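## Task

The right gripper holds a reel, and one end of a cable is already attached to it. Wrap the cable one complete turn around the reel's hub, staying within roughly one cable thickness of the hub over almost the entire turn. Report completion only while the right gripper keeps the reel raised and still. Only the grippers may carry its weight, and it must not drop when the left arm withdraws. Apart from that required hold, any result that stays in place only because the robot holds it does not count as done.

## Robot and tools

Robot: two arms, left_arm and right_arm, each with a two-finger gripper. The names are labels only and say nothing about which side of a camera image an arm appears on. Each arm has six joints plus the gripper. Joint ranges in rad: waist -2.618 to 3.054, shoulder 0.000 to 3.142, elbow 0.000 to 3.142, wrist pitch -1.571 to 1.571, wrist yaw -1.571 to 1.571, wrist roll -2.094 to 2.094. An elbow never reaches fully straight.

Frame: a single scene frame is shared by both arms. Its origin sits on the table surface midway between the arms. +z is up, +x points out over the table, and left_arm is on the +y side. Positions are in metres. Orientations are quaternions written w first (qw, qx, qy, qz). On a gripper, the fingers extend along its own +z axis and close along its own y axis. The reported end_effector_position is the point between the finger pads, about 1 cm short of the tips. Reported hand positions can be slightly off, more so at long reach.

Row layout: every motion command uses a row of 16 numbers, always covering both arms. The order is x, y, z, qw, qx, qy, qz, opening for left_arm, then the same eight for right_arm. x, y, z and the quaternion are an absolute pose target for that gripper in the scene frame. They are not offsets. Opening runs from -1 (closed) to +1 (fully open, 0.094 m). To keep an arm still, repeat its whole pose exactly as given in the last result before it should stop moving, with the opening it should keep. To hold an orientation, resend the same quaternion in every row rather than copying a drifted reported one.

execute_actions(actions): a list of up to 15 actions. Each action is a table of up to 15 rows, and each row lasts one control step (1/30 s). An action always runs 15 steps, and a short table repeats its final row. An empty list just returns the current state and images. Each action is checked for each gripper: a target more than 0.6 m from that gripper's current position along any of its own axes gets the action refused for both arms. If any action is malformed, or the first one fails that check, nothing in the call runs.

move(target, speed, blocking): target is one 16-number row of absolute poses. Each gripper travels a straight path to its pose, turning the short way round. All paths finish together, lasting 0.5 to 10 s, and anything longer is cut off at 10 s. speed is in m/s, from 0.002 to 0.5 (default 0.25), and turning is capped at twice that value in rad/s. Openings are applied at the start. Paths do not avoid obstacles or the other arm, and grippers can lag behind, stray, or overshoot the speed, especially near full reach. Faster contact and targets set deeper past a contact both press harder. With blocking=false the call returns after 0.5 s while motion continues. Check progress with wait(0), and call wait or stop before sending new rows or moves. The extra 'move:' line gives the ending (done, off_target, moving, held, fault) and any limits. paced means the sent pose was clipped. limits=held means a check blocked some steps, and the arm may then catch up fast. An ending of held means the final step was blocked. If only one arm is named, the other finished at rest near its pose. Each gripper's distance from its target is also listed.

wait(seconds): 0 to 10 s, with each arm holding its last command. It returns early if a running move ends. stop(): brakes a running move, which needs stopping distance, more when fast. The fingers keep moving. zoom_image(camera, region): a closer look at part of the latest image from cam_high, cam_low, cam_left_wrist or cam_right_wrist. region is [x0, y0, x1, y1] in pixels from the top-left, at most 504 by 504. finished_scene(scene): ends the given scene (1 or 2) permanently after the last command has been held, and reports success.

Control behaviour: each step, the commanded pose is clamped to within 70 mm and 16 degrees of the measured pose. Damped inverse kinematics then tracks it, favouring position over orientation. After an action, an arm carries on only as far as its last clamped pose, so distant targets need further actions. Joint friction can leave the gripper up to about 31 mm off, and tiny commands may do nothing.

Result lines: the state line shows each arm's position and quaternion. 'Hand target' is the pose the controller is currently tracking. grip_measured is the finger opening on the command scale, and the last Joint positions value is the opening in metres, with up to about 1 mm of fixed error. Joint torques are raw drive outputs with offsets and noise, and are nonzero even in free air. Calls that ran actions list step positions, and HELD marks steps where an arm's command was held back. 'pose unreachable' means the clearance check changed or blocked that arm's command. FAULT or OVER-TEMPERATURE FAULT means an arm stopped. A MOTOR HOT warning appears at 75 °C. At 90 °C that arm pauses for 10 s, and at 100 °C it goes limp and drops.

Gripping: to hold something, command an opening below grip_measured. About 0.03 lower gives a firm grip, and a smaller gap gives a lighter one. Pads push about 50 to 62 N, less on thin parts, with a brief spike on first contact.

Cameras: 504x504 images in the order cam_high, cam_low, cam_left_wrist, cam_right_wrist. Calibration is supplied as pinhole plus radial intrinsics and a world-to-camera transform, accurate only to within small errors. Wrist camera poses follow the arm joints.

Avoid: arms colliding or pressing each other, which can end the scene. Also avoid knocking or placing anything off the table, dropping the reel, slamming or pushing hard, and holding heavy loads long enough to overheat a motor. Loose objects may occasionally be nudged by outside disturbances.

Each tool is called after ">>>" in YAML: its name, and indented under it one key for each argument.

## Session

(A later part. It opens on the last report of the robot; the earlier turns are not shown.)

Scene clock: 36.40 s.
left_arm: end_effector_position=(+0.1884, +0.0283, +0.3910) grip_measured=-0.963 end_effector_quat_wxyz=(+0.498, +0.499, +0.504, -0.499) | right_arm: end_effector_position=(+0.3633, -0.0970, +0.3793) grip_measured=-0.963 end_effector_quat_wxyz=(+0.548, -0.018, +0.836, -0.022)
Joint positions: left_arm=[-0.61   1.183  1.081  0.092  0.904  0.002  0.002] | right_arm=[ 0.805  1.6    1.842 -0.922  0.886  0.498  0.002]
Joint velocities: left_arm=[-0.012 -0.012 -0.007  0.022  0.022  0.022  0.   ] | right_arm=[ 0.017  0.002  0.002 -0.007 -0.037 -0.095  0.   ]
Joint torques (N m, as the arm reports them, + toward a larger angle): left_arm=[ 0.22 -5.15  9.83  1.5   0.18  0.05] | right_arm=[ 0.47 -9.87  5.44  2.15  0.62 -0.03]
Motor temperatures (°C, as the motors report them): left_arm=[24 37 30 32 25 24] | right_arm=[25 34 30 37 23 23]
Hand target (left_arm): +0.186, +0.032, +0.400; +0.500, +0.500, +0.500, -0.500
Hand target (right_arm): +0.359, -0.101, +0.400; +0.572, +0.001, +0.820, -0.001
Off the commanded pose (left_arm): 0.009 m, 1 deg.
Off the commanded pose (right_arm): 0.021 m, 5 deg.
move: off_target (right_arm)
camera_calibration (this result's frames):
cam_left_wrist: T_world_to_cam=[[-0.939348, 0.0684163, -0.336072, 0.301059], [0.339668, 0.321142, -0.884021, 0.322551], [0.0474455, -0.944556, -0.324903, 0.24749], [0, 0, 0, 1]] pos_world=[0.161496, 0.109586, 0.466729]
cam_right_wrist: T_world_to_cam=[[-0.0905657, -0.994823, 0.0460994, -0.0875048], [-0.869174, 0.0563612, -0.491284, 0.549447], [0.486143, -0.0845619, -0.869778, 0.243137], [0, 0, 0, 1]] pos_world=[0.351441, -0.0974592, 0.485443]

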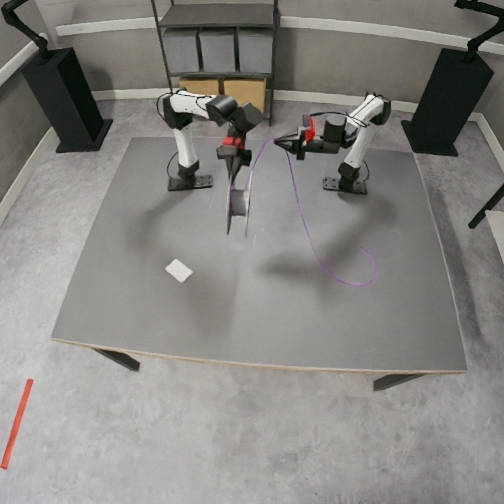

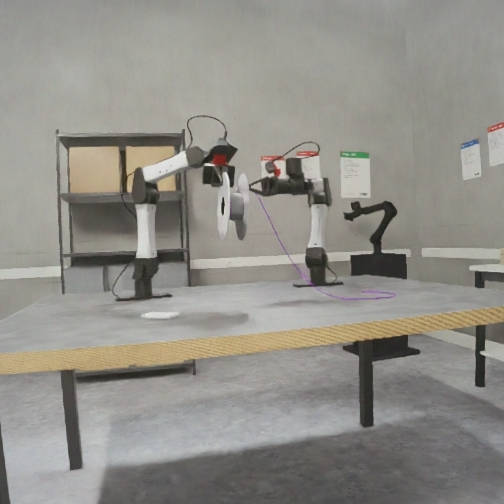

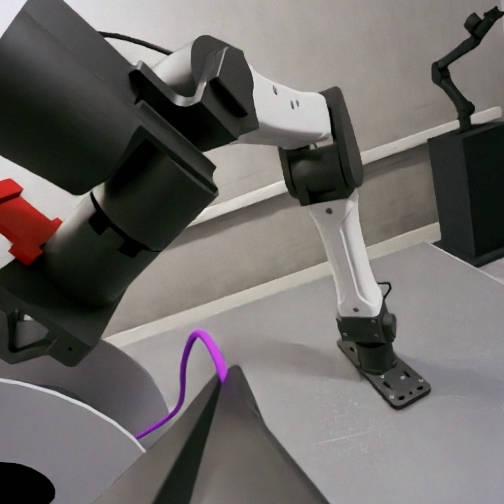

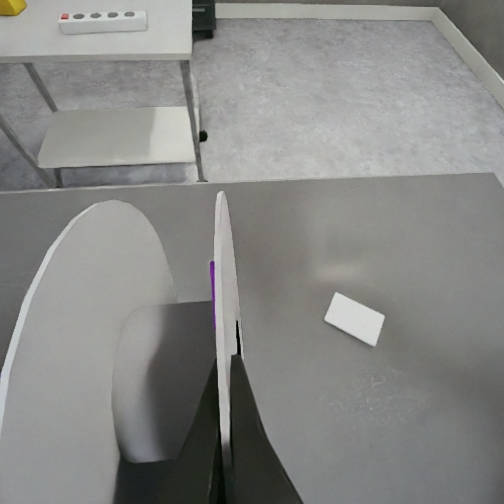

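In the gap. Over the top.

>>> move:
  target: [0.31,0.02,0.47,0.5,0.5,0.5,-0.5,-1, 0.36,-0.10,0.40,0.574,0,0.819,0,-1]
  speed: 0.12

>>> move:
  target: [0.43,-0.01,0.47,0.5,0.5,0.5,-0.5,-1, 0.36,-0.10,0.40,0.574,0,0.819,0,-1]
  speed: 0.12

>>> move:
  target: [0.50,-0.07,0.41,0.5,0.5,0.5,-0.5,-1, 0.36,-0.10,0.40,0.574,0,0.819,0,-1]
  speed: 0.1

Scene clock: 41.27 s.
left_arm: end_effector_position=(+0.3044, +0.0221, +0.4719) grip_measured=-0.963 end_effector_quat_wxyz=(+0.506, +0.499, +0.496, -0.498) | right_arm: end_effector_position=(+0.3634, -0.0969, +0.3796) grip_measured=-0.963 end_effector_quat_wxyz=(+0.549, -0.017, +0.836, -0.022)
Joint positions: left_arm=[-0.416  1.634  1.766 -0.111  1.097 -0.007  0.002] | right_arm=[ 0.805  1.6    1.842 -0.92   0.886  0.498  0.002]
Joint velocities: left_arm=[-0.007  0.007 -0.022 -0.007 -0.051 -0.022 -0.   ] | right_arm=[-0.012  0.012 -0.012 -0.037 -0.022  0.022  0.001]
Joint torques (N m, as the arm reports them, + toward a larger angle): left_arm=[ 0.11 -6.97  9.43  1.38  0.11  0.12] | right_arm=[ 0.45 -9.87  5.45  2.17  0.64 -0.03]
Motor temperatures (°C, as the motors report them): left_arm=[24 36 31 32 25 24] | right_arm=[25 34 30 37 23 23]
Hand target (left_arm): +0.309, +0.022, +0.470; +0.500, +0.500, +0.500, -0.500
Hand target (right_arm): +0.359, -0.101, +0.400; +0.572, +0.001, +0.820, -0.001
Off the commanded pose (left_arm): 0.006 m, 1 deg.
Off the commanded pose (right_arm): 0.021 m, 5 deg.
move: off_target (right_arm)
camera_calibration (this result's frames):
cam_left_wrist: T_world_to_cam=[[-0.93363, 0.0624928, -0.352745, 0.443894], [0.354229, 0.307948, -0.883001, 0.351988], [0.053446, -0.949349, -0.309646, 0.25348], [0, 0, 0, 1]] pos_world=[0.276201, 0.104507, 0.545876]
cam_right_wrist: T_world_to_cam=[[-0.0909084, -0.994848, 0.0448706, -0.0868281], [-0.868645, 0.0571797, -0.492125, 0.549865], [0.487024, -0.0837149, -0.869367, 0.242913], [0, 0, 0, 1]] pos_world=[0.351439, -0.0974864, 0.485679]

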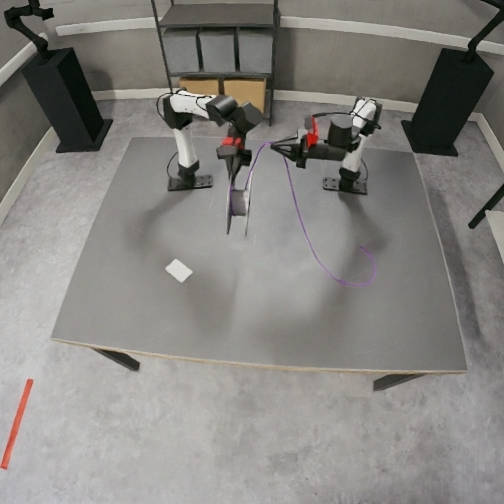

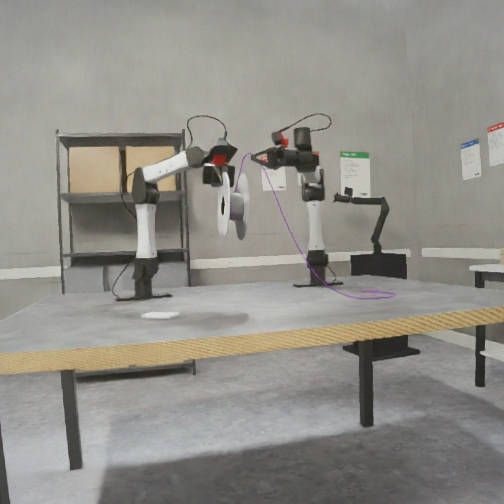

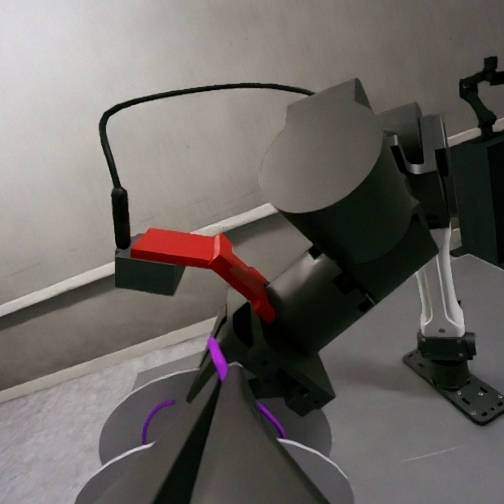

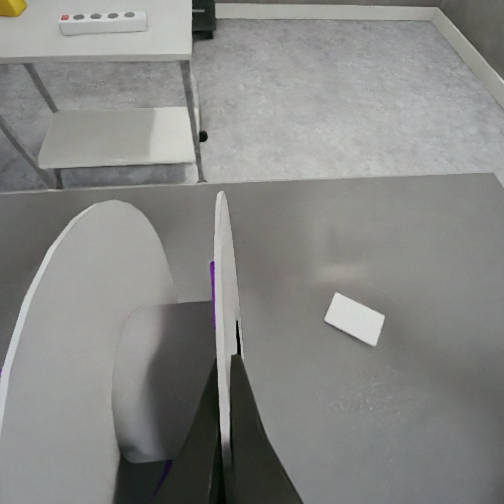

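Scene clock: 43.03 s.
left_arm: end_effector_position=(+0.4231, -0.0097, +0.4784) grip_measured=-0.963 end_effector_quat_wxyz=(+0.512, +0.498, +0.489, -0.501) | right_arm: end_effector_position=(+0.3639, -0.0966, +0.3807) grip_measured=-0.963 end_effector_quat_wxyz=(+0.551, -0.015, +0.834, -0.020)
Joint positions: left_arm=[-0.362  2.328  2.796 -0.404  1.152 -0.039  0.002] | right_arm=[ 0.805  1.6    1.842 -0.914  0.889  0.498  0.002]
Joint velocities: left_arm=[ 0.002  0.105  0.168 -0.198  0.037 -0.037 -0.001] | right_arm=[-0.007 -0.027  0.007 -0.066  0.022  0.007  0.   ]
Joint torques (N m, as the arm reports them, + toward a larger angle): left_arm=[  0.35 -12.03   8.14   1.34   0.09   0.17] | right_arm=[ 0.42 -9.85  5.45  2.12  0.59 -0.03]
Motor temperatures (°C, as the motors report them): left_arm=[24 36 31 32 25 24] | right_arm=[25 35 30 37 23 23]
Hand target (left_arm): +0.429, -0.007, +0.469; +0.504, +0.496, +0.498, -0.502
Hand target (right_arm): +0.360, -0.101, +0.400; +0.573, +0.001, +0.820, -0.001
Off the commanded pose (left_arm): 0.011 m, 2 deg.
Off the commanded pose (right_arm): 0.020 m, 4 deg.
move: off_target (left_arm, right_arm)
camera_calibration (this result's frames):
cam_left_wrist: T_world_to_cam=[[-0.930431, 0.0581689, -0.361822, 0.562022], [0.362396, 0.292826, -0.884829, 0.322769], [0.0544813, -0.954395, -0.293534, 0.210759], [0, 0, 0, 1]] pos_world=[0.39447, 0.0739404, 0.550812]
cam_right_wrist: T_world_to_cam=[[-0.0931929, -0.994846, 0.0399496, -0.0839049], [-0.866065, 0.0612047, -0.496171, 0.551839], [0.491169, -0.0808386, -0.867305, 0.241671], [0, 0, 0, 1]] pos_world=[0.351407, -0.0977113, 0.486761]

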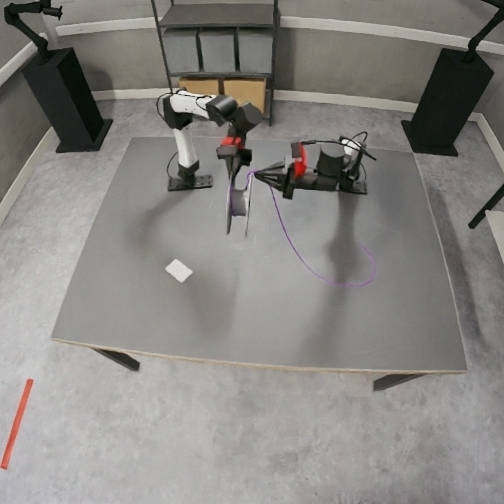

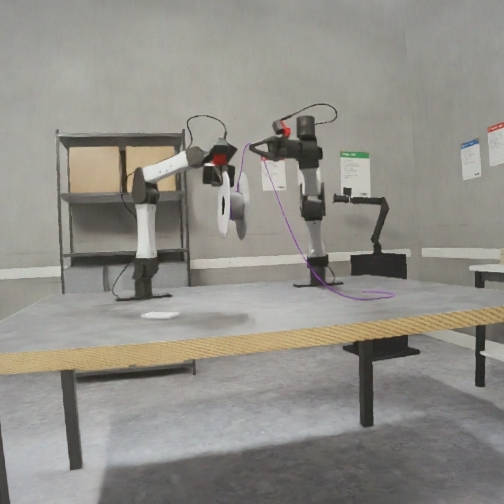

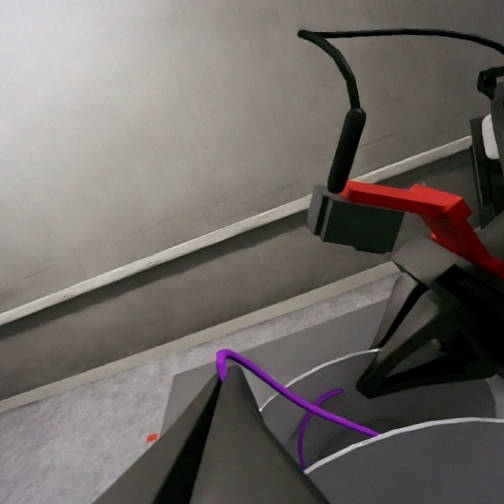

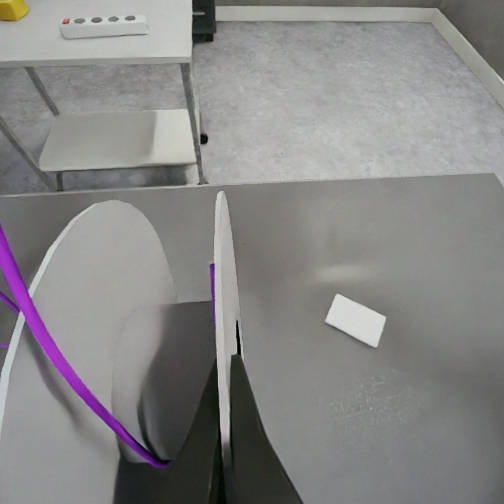

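Scene clock: 44.80 s.
left_arm: end_effector_position=(+0.5007, -0.0659, +0.4051) grip_measured=-0.963 end_effector_quat_wxyz=(+0.562, +0.429, +0.505, -0.496) | right_arm: end_effector_position=(+0.3639, -0.0971, +0.3806) grip_measured=-0.963 end_effector_quat_wxyz=(+0.551, -0.016, +0.834, -0.022)
Joint positions: left_arm=[-0.422  2.603  2.858 -0.046  0.943 -0.188  0.002] | right_arm=[ 0.805  1.6    1.842 -0.916  0.891  0.498  0.002]
Joint velocities: left_arm=[-0.022 -0.022  0.022  0.022 -0.022 -0.022  0.001] | right_arm=[-0.002  0.022  0.002 -0.007 -0.007 -0.051  0.001]
Joint torques (N m, as the arm reports them, + toward a larger angle): left_arm=[ -1.05 -15.36   9.2    1.66  -0.27  -0.05] | right_arm=[ 0.43 -9.88  5.43  2.13  0.56 -0.03]
Motor temperatures (°C, as the motors report them): left_arm=[24 37 31 32 25 24] | right_arm=[25 35 30 38 23 23]
Hand target (left_arm): +0.501, -0.068, +0.410; +0.572, +0.424, +0.499, -0.494
Hand target (right_arm): +0.360, -0.101, +0.400; +0.573, +0.001, +0.820, -0.001
Off the commanded pose (left_arm): 0.006 m, 11 deg.
Off the commanded pose (right_arm): 0.020 m, 4 deg.
elbow stopped short (left arm): the move would have taken joint 3 (elbow) straighter than the controller allows; a more bent joint 3 avoids this.
move: off_target (left_arm, right_arm)
camera_calibration (this result's frames):
cam_left_wrist: T_world_to_cam=[[-0.937746, -0.104435, -0.331248, 0.591488], [0.297878, 0.248616, -0.921661, 0.290504], [0.178607, -0.962956, -0.20203, 0.0316593], [0, 0, 0, 1]] pos_world=[0.462476, 0.0200349, 0.470071]
cam_right_wrist: T_world_to_cam=[[-0.094516, -0.9946, 0.0428761, -0.0850085], [-0.866121, 0.0609201, -0.496108, 0.551684], [0.490817, -0.084026, -0.867202, 0.241305], [0, 0, 0, 1]] pos_world=[0.351354, -0.0978822, 0.4866]

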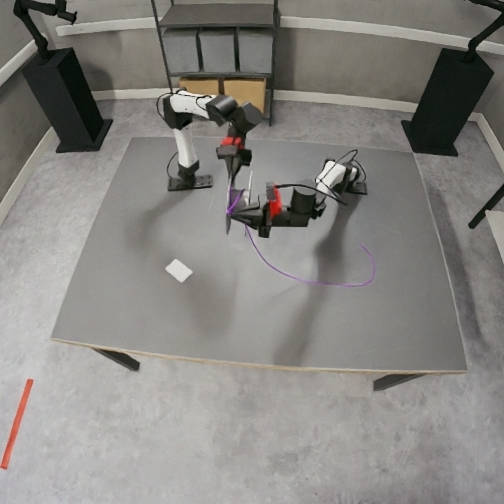

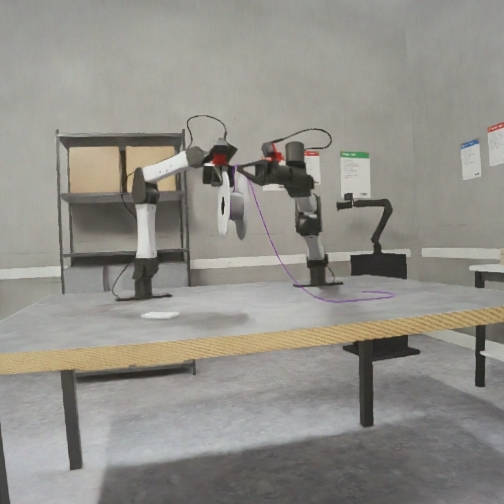

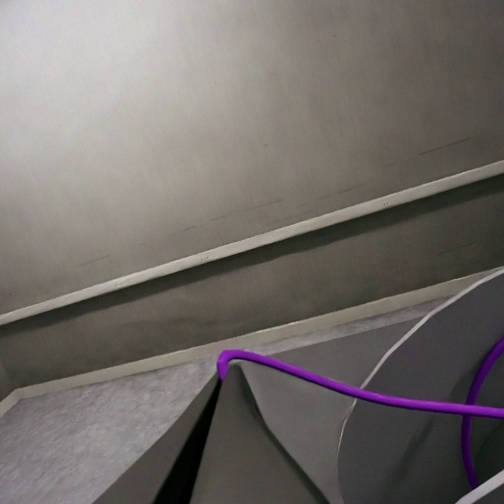

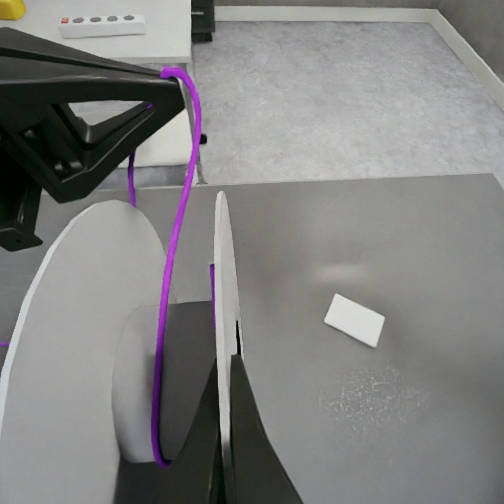

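>>> move:
  target: [0.52,-0.07,0.30,0.5,0.5,0.5,-0.5,-1, 0.36,-0.10,0.40,0.574,0,0.819,0,-1]
  speed: 0.1

>>> move:
  target: [0.48,-0.07,0.19,0.5,0.5,0.5,-0.5,-1, 0.36,-0.10,0.40,0.574,0,0.819,0,-1]
  speed: 0.08

>>> zoom_image:
  camera: "cam_low"
  region: [140, 120, 340, 320]

Scene clock: 50.53 s.
left_arm: end_effector_position=(+0.5147, -0.0756, +0.3038) grip_measured=-0.963 end_effector_quat_wxyz=(+0.507, +0.491, +0.497, -0.505) | right_arm: end_effector_position=(+0.3634, -0.0977, +0.3796) grip_measured=-0.963 end_effector_quat_wxyz=(+0.549, -0.017, +0.835, -0.024)
Joint positions: left_arm=[-0.403  2.759  2.858 -0.045  1.105 -0.051  0.002] | right_arm=[ 0.805  1.6    1.842 -0.923  0.89   0.497  0.002]
Joint velocities: left_arm=[-0.002 -0.027 -0.012  0.022  0.051  0.007 -0.001] | right_arm=[ 0.002 -0.007 -0.002 -0.022 -0.022  0.007  0.   ]
Joint torques (N m, as the arm reports them, + toward a larger angle): left_arm=[  0.52 -16.39   9.64   1.39   0.01   0.15] | right_arm=[ 0.46 -9.88  5.42  2.15  0.58 -0.02]
Motor temperatures (°C, as the motors report them): left_arm=[24 40 32 33 25 24] | right_arm=[25 35 30 38 23 23]
Hand target (left_arm): +0.520, -0.070, +0.300; +0.509, +0.490, +0.500, -0.500
Hand target (right_arm): +0.359, -0.101, +0.400; +0.572, +0.001, +0.820, -0.001
Off the commanded pose (left_arm): 0.009 m, 1 deg.
Off the commanded pose (right_arm): 0.021 m, 5 deg.
elbow stopped short (left arm): the move would have taken joint 3 (elbow) straighter than the controller allows; a more bent joint 3 avoids this.
move: off_target (right_arm)
camera_calibration (this result's frames):
cam_left_wrist: T_world_to_cam=[[-0.938854, 0.0534498, -0.340142, 0.585244], [0.340195, 0.296392, -0.892423, 0.168392], [0.0531157, -0.95357, -0.296452, 0.0933654], [0, 0, 0, 1]] pos_world=[0.487213, 0.00783932, 0.377021]
cam_right_wrist: T_world_to_cam=[[-0.0938868, -0.994368, 0.0491641, -0.088195], [-0.868124, 0.0575922, -0.492994, 0.550057], [0.487386, -0.0889662, -0.868643, 0.241911], [0, 0, 0, 1]] pos_world=[0.351333, -0.0978553, 0.485645]

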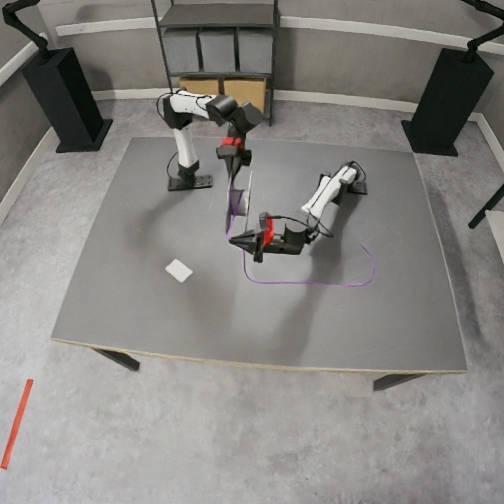

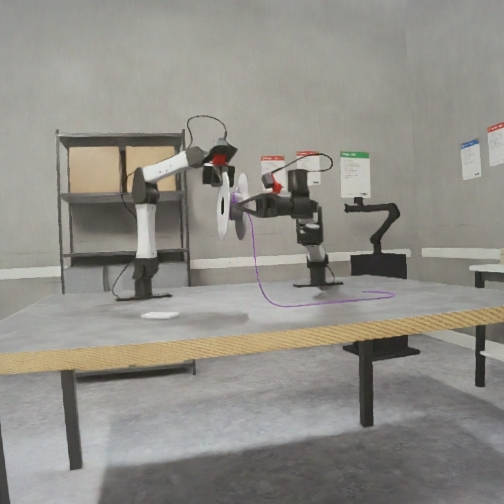

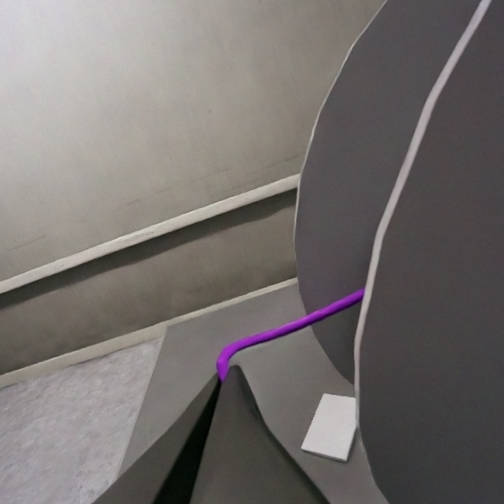

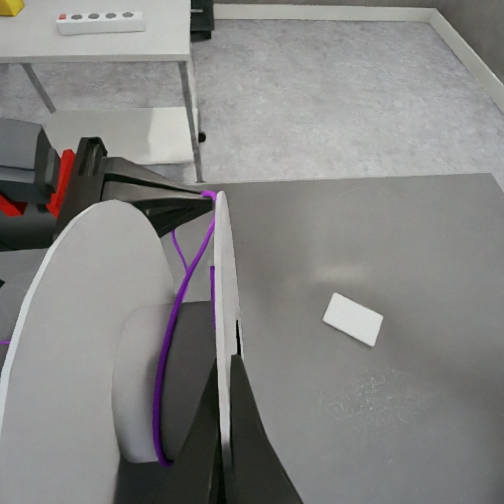

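Scene clock: 52.47 s.
left_arm: end_effector_position=(+0.4797, -0.0712, +0.2141) grip_measured=-0.963 end_effector_quat_wxyz=(+0.517, +0.516, +0.469, -0.497) | right_arm: end_effector_position=(+0.3618, -0.0989, +0.3700) grip_measured=-0.963 end_effector_quat_wxyz=(+0.538, -0.028, +0.841, -0.035)
Joint positions: left_arm=[-0.419  2.503  1.997  0.571  1.126  0.008  0.002] | right_arm=[ 0.805  1.6    1.825 -0.944  0.884  0.496  0.002]
Joint velocities: left_arm=[ 0.012 -0.002 -0.017 -0.066 -0.007 -0.037  0.002] | right_arm=[ 0.002 -0.017  0.002  0.022  0.007  0.037  0.001]
Joint torques (N m, as the arm reports them, + toward a larger angle): left_arm=[ -0.78 -15.66   5.2    1.39  -0.26  -0.06] | right_arm=[  0.43 -10.06   6.36   2.3    0.66   0.02]
Motor temperatures (°C, as the motors report them): left_arm=[24 41 32 33 25 24] | right_arm=[25 35 30 38 23 23]
Hand target (left_arm): +0.482, -0.071, +0.190; +0.500, +0.500, +0.500, -0.500
Hand target (right_arm): +0.359, -0.102, +0.400; +0.572, +0.002, +0.820, -0.001
Off the commanded pose (left_arm): 0.024 m, 4 deg.
Off the commanded pose (right_arm): 0.030 m, 7 deg.
move: off_target (left_arm, right_arm)
camera_calibration (this result's frames):
cam_left_wrist: T_world_to_cam=[[-0.910233, 0.084137, -0.405459, 0.52407], [0.412139, 0.279172, -0.867297, 0.0578613], [0.0402209, -0.956548, -0.288788, 0.0771182], [0, 0, 0, 1]] pos_world=[0.450077, 0.0135203, 0.284943]
cam_right_wrist: T_world_to_cam=[[-0.0869039, -0.992885, 0.0814082, -0.103331], [-0.880152, 0.0382427, -0.473148, 0.53909], [0.466668, -0.11277, -0.877214, 0.242568], [0, 0, 0, 1]] pos_world=[0.352303, -0.0958581, 0.476265]

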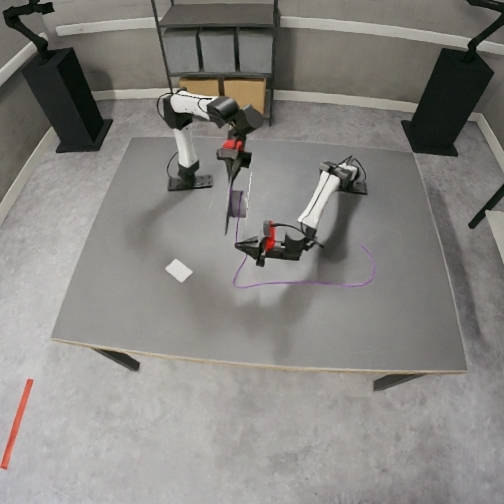

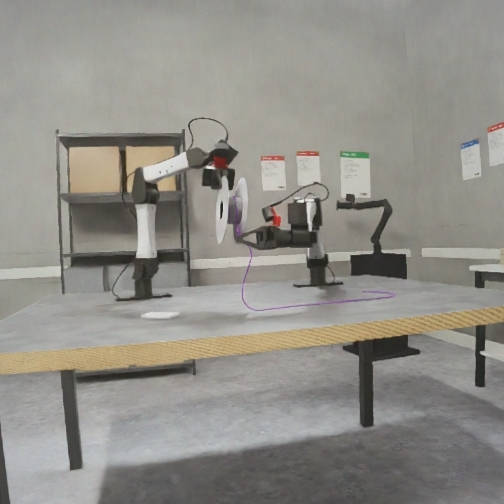

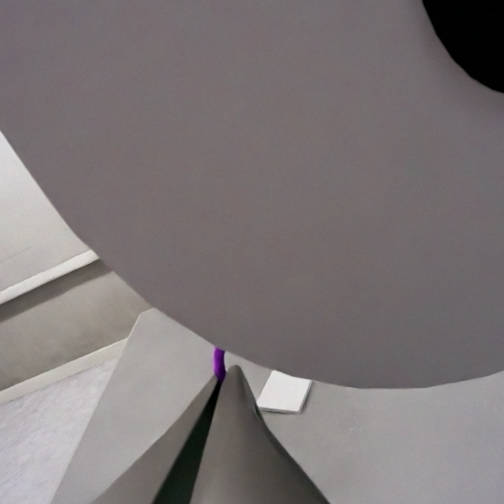

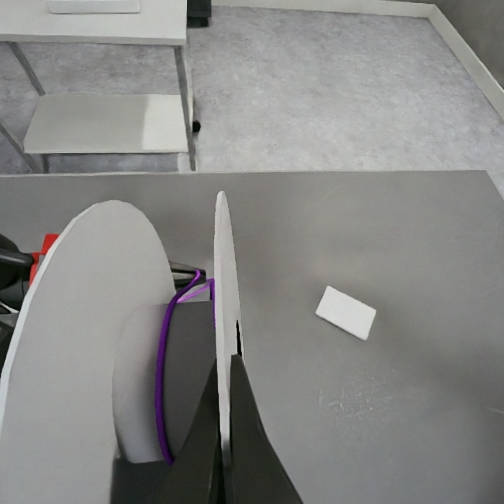

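Region (140, 120, 340, 320) of cam_low's 504x504 image, scaled by 2.520, with more detail than that image has.

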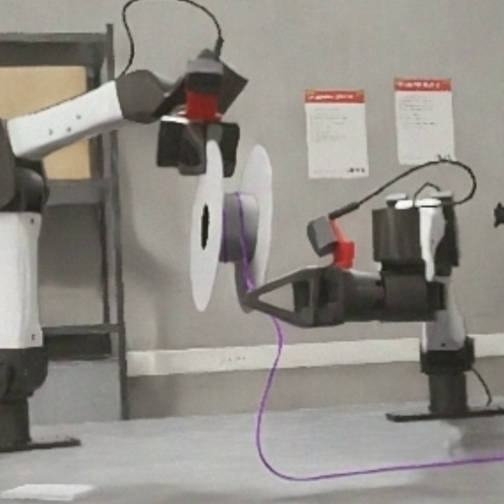

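Taut. Release and retreat.

>>> move:
  target: [0.48,-0.07,0.21,0.5,0.5,0.5,-0.5,0.2, 0.36,-0.10,0.41,0.574,0,0.819,0,-1]
  speed: 0.08

>>> move:
  target: [0.45,0.12,0.22,0.5,0.5,0.5,-0.5,0.2, 0.36,-0.10,0.41,0.574,0,0.819,0,-1]
  speed: 0.15

>>> zoom_image:
  camera: "cam_low"
  region: [140, 120, 340, 320]

Scene clock: 57.37 s.
left_arm: end_effector_position=(+0.4861, -0.0672, +0.2189) grip_measured=+0.198 end_effector_quat_wxyz=(+0.518, +0.504, +0.486, -0.491) | right_arm: end_effector_position=(+0.3605, -0.1012, +0.3758) grip_measured=-0.963 end_effector_quat_wxyz=(+0.540, -0.027, +0.840, -0.036)
Joint positions: left_arm=[-0.412  2.486  1.997  0.531  1.097  0.008  0.056] | right_arm=[ 0.806  1.6    1.848 -0.964  0.888  0.495  0.002]
Joint velocities: left_arm=[ 0.002  0.017  0.032 -0.081  0.007  0.022  0.   ] | right_arm=[-0.002  0.002 -0.002 -0.022 -0.022 -0.007 -0.001]
Joint torques (N m, as the arm reports them, + toward a larger angle): left_arm=[ -1.36 -17.5    5.92   1.42   0.03  -0.07] | right_arm=[ 0.52 -8.85  8.66  2.12  0.6   0.01]
Motor temperatures (°C, as the motors report them): left_arm=[24 43 32 33 25 24] | right_arm=[25 36 31 38 23 23]
Hand target (left_arm): +0.480, -0.070, +0.210; +0.500, +0.500, +0.500, -0.501
Hand target (right_arm): +0.358, -0.102, +0.409; +0.573, +0.002, +0.820, -0.000
Off the commanded pose (left_arm): 0.011 m, 3 deg.
Off the commanded pose (right_arm): 0.034 m, 7 deg.
move: off_target (left_arm, right_arm)
camera_calibration (this result's frames):
cam_left_wrist: T_world_to_cam=[[-0.921199, 0.0552406, -0.385151, 0.530504], [0.383153, 0.301077, -0.873239, 0.0750933], [0.0677218, -0.951998, -0.298517, 0.0711078], [0, 0, 0, 1]] pos_world=[0.455112, 0.0157803, 0.291125]
cam_right_wrist: T_world_to_cam=[[-0.0894199, -0.992651, 0.0815299, -0.105328], [-0.87819, 0.039961, -0.476639, 0.541573], [0.469878, -0.11422, -0.87531, 0.245989], [0, 0, 0, 1]] pos_world=[0.350601, -0.0980985, 0.482039]

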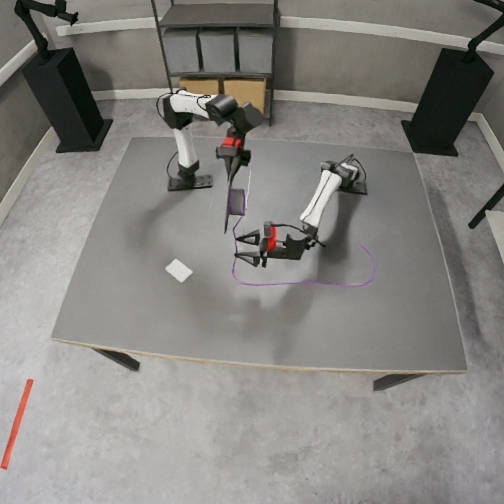

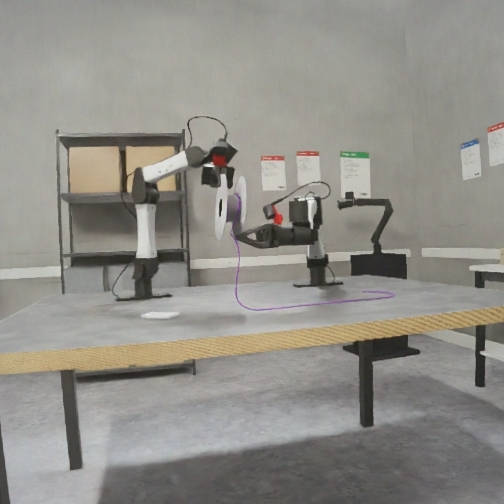

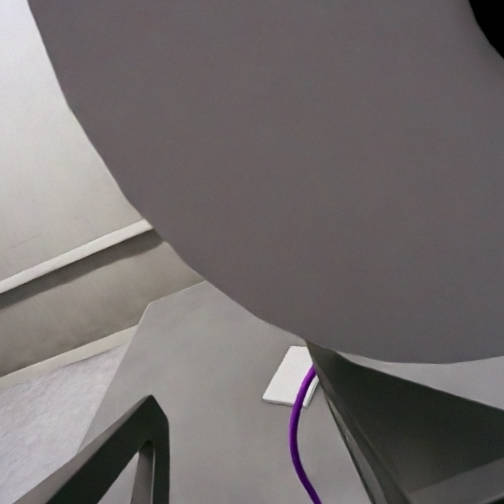

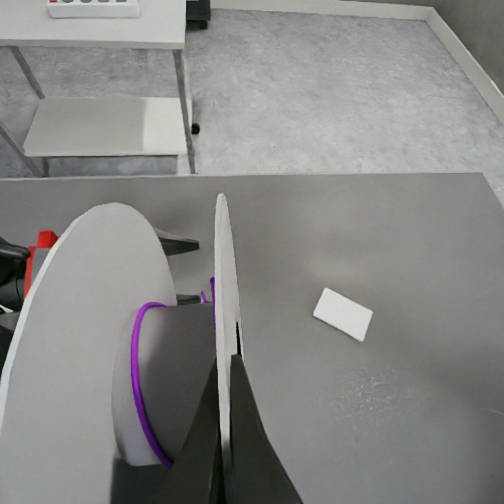

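Scene clock: 59.13 s.
left_arm: end_effector_position=(+0.4549, +0.1190, +0.2233) grip_measured=+0.199 end_effector_quat_wxyz=(+0.504, +0.498, +0.502, -0.496) | right_arm: end_effector_position=(+0.3605, -0.1009, +0.3757) grip_measured=-0.963 end_effector_quat_wxyz=(+0.540, -0.028, +0.841, -0.035)
Joint positions: left_arm=[-0.076  2.137  1.433  0.699  1.428  0.008  0.056] | right_arm=[ 0.806  1.6    1.848 -0.963  0.886  0.495  0.002]
Joint velocities: left_arm=[ 0.002  0.022 -0.017 -0.022  0.022 -0.007  0.   ] | right_arm=[ 0.002  0.002 -0.007 -0.037 -0.095 -0.007  0.   ]
Joint torques (N m, as the arm reports them, + toward a larger angle): left_arm=[ -0.56 -13.96   5.12   1.45   0.17   0.1 ] | right_arm=[ 0.51 -8.88  8.65  2.15  0.63  0.01]
Motor temperatures (°C, as the motors report them): left_arm=[24 43 32 33 25 24] | right_arm=[25 36 31 38 23 23]
Hand target (left_arm): +0.448, +0.119, +0.219; +0.500, +0.500, +0.500, -0.500
Hand target (right_arm): +0.358, -0.102, +0.409; +0.573, +0.002, +0.820, -0.000
Off the commanded pose (left_arm): 0.006 m, 1 deg.
Off the commanded pose (right_arm): 0.034 m, 7 deg.
move: off_target (right_arm)
camera_calibration (this result's frames):
cam_left_wrist: T_world_to_cam=[[-0.936688, 0.0580724, -0.345316, 0.491002], [0.345133, 0.319698, -0.882426, 0.0519647], [0.0591523, -0.945738, -0.3195, 0.259703], [0, 0, 0, 1]] pos_world=[0.426619, 0.200485, 0.298381]
cam_right_wrist: T_world_to_cam=[[-0.0879237, -0.992861, 0.0806027, -0.105224], [-0.878645, 0.0391772, -0.475866, 0.541264], [0.469311, -0.112661, -0.875816, 0.246496], [0, 0, 0, 1]] pos_world=[0.350644, -0.0979076, 0.481936]

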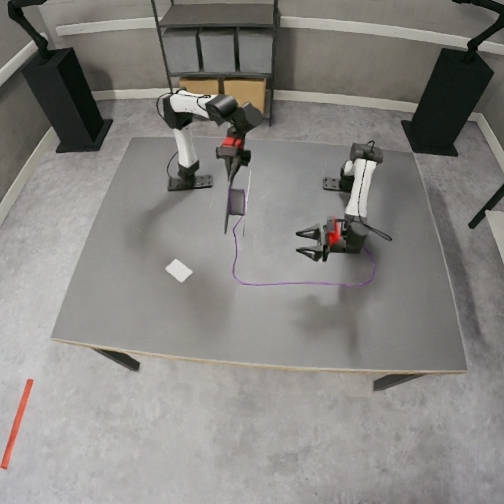

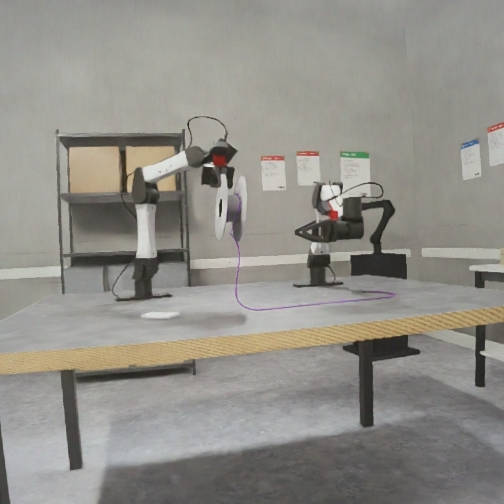

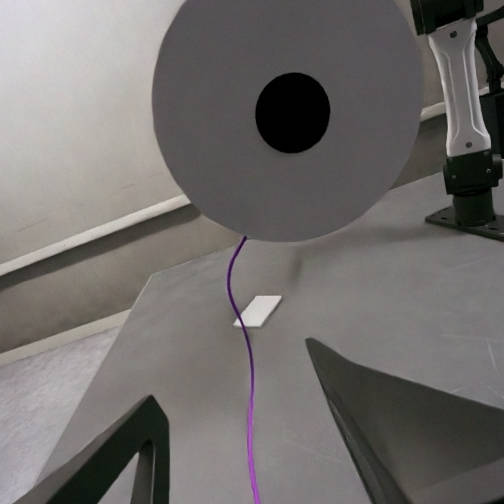

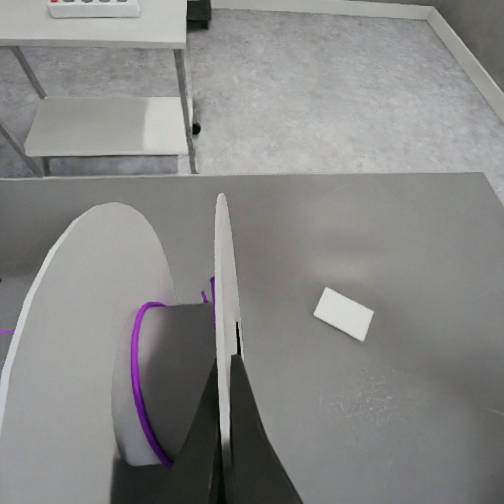

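Region (140, 120, 340, 320) of cam_low's 504x504 image, scaled by 2.520, with more detail than that image has.

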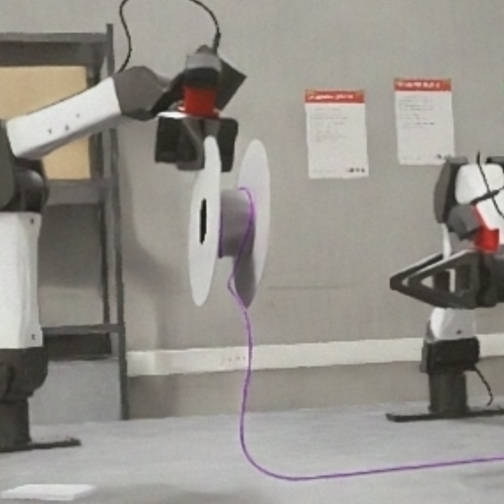

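>>> finished_scene:
  scene: 2

The scene is finished: the task was done.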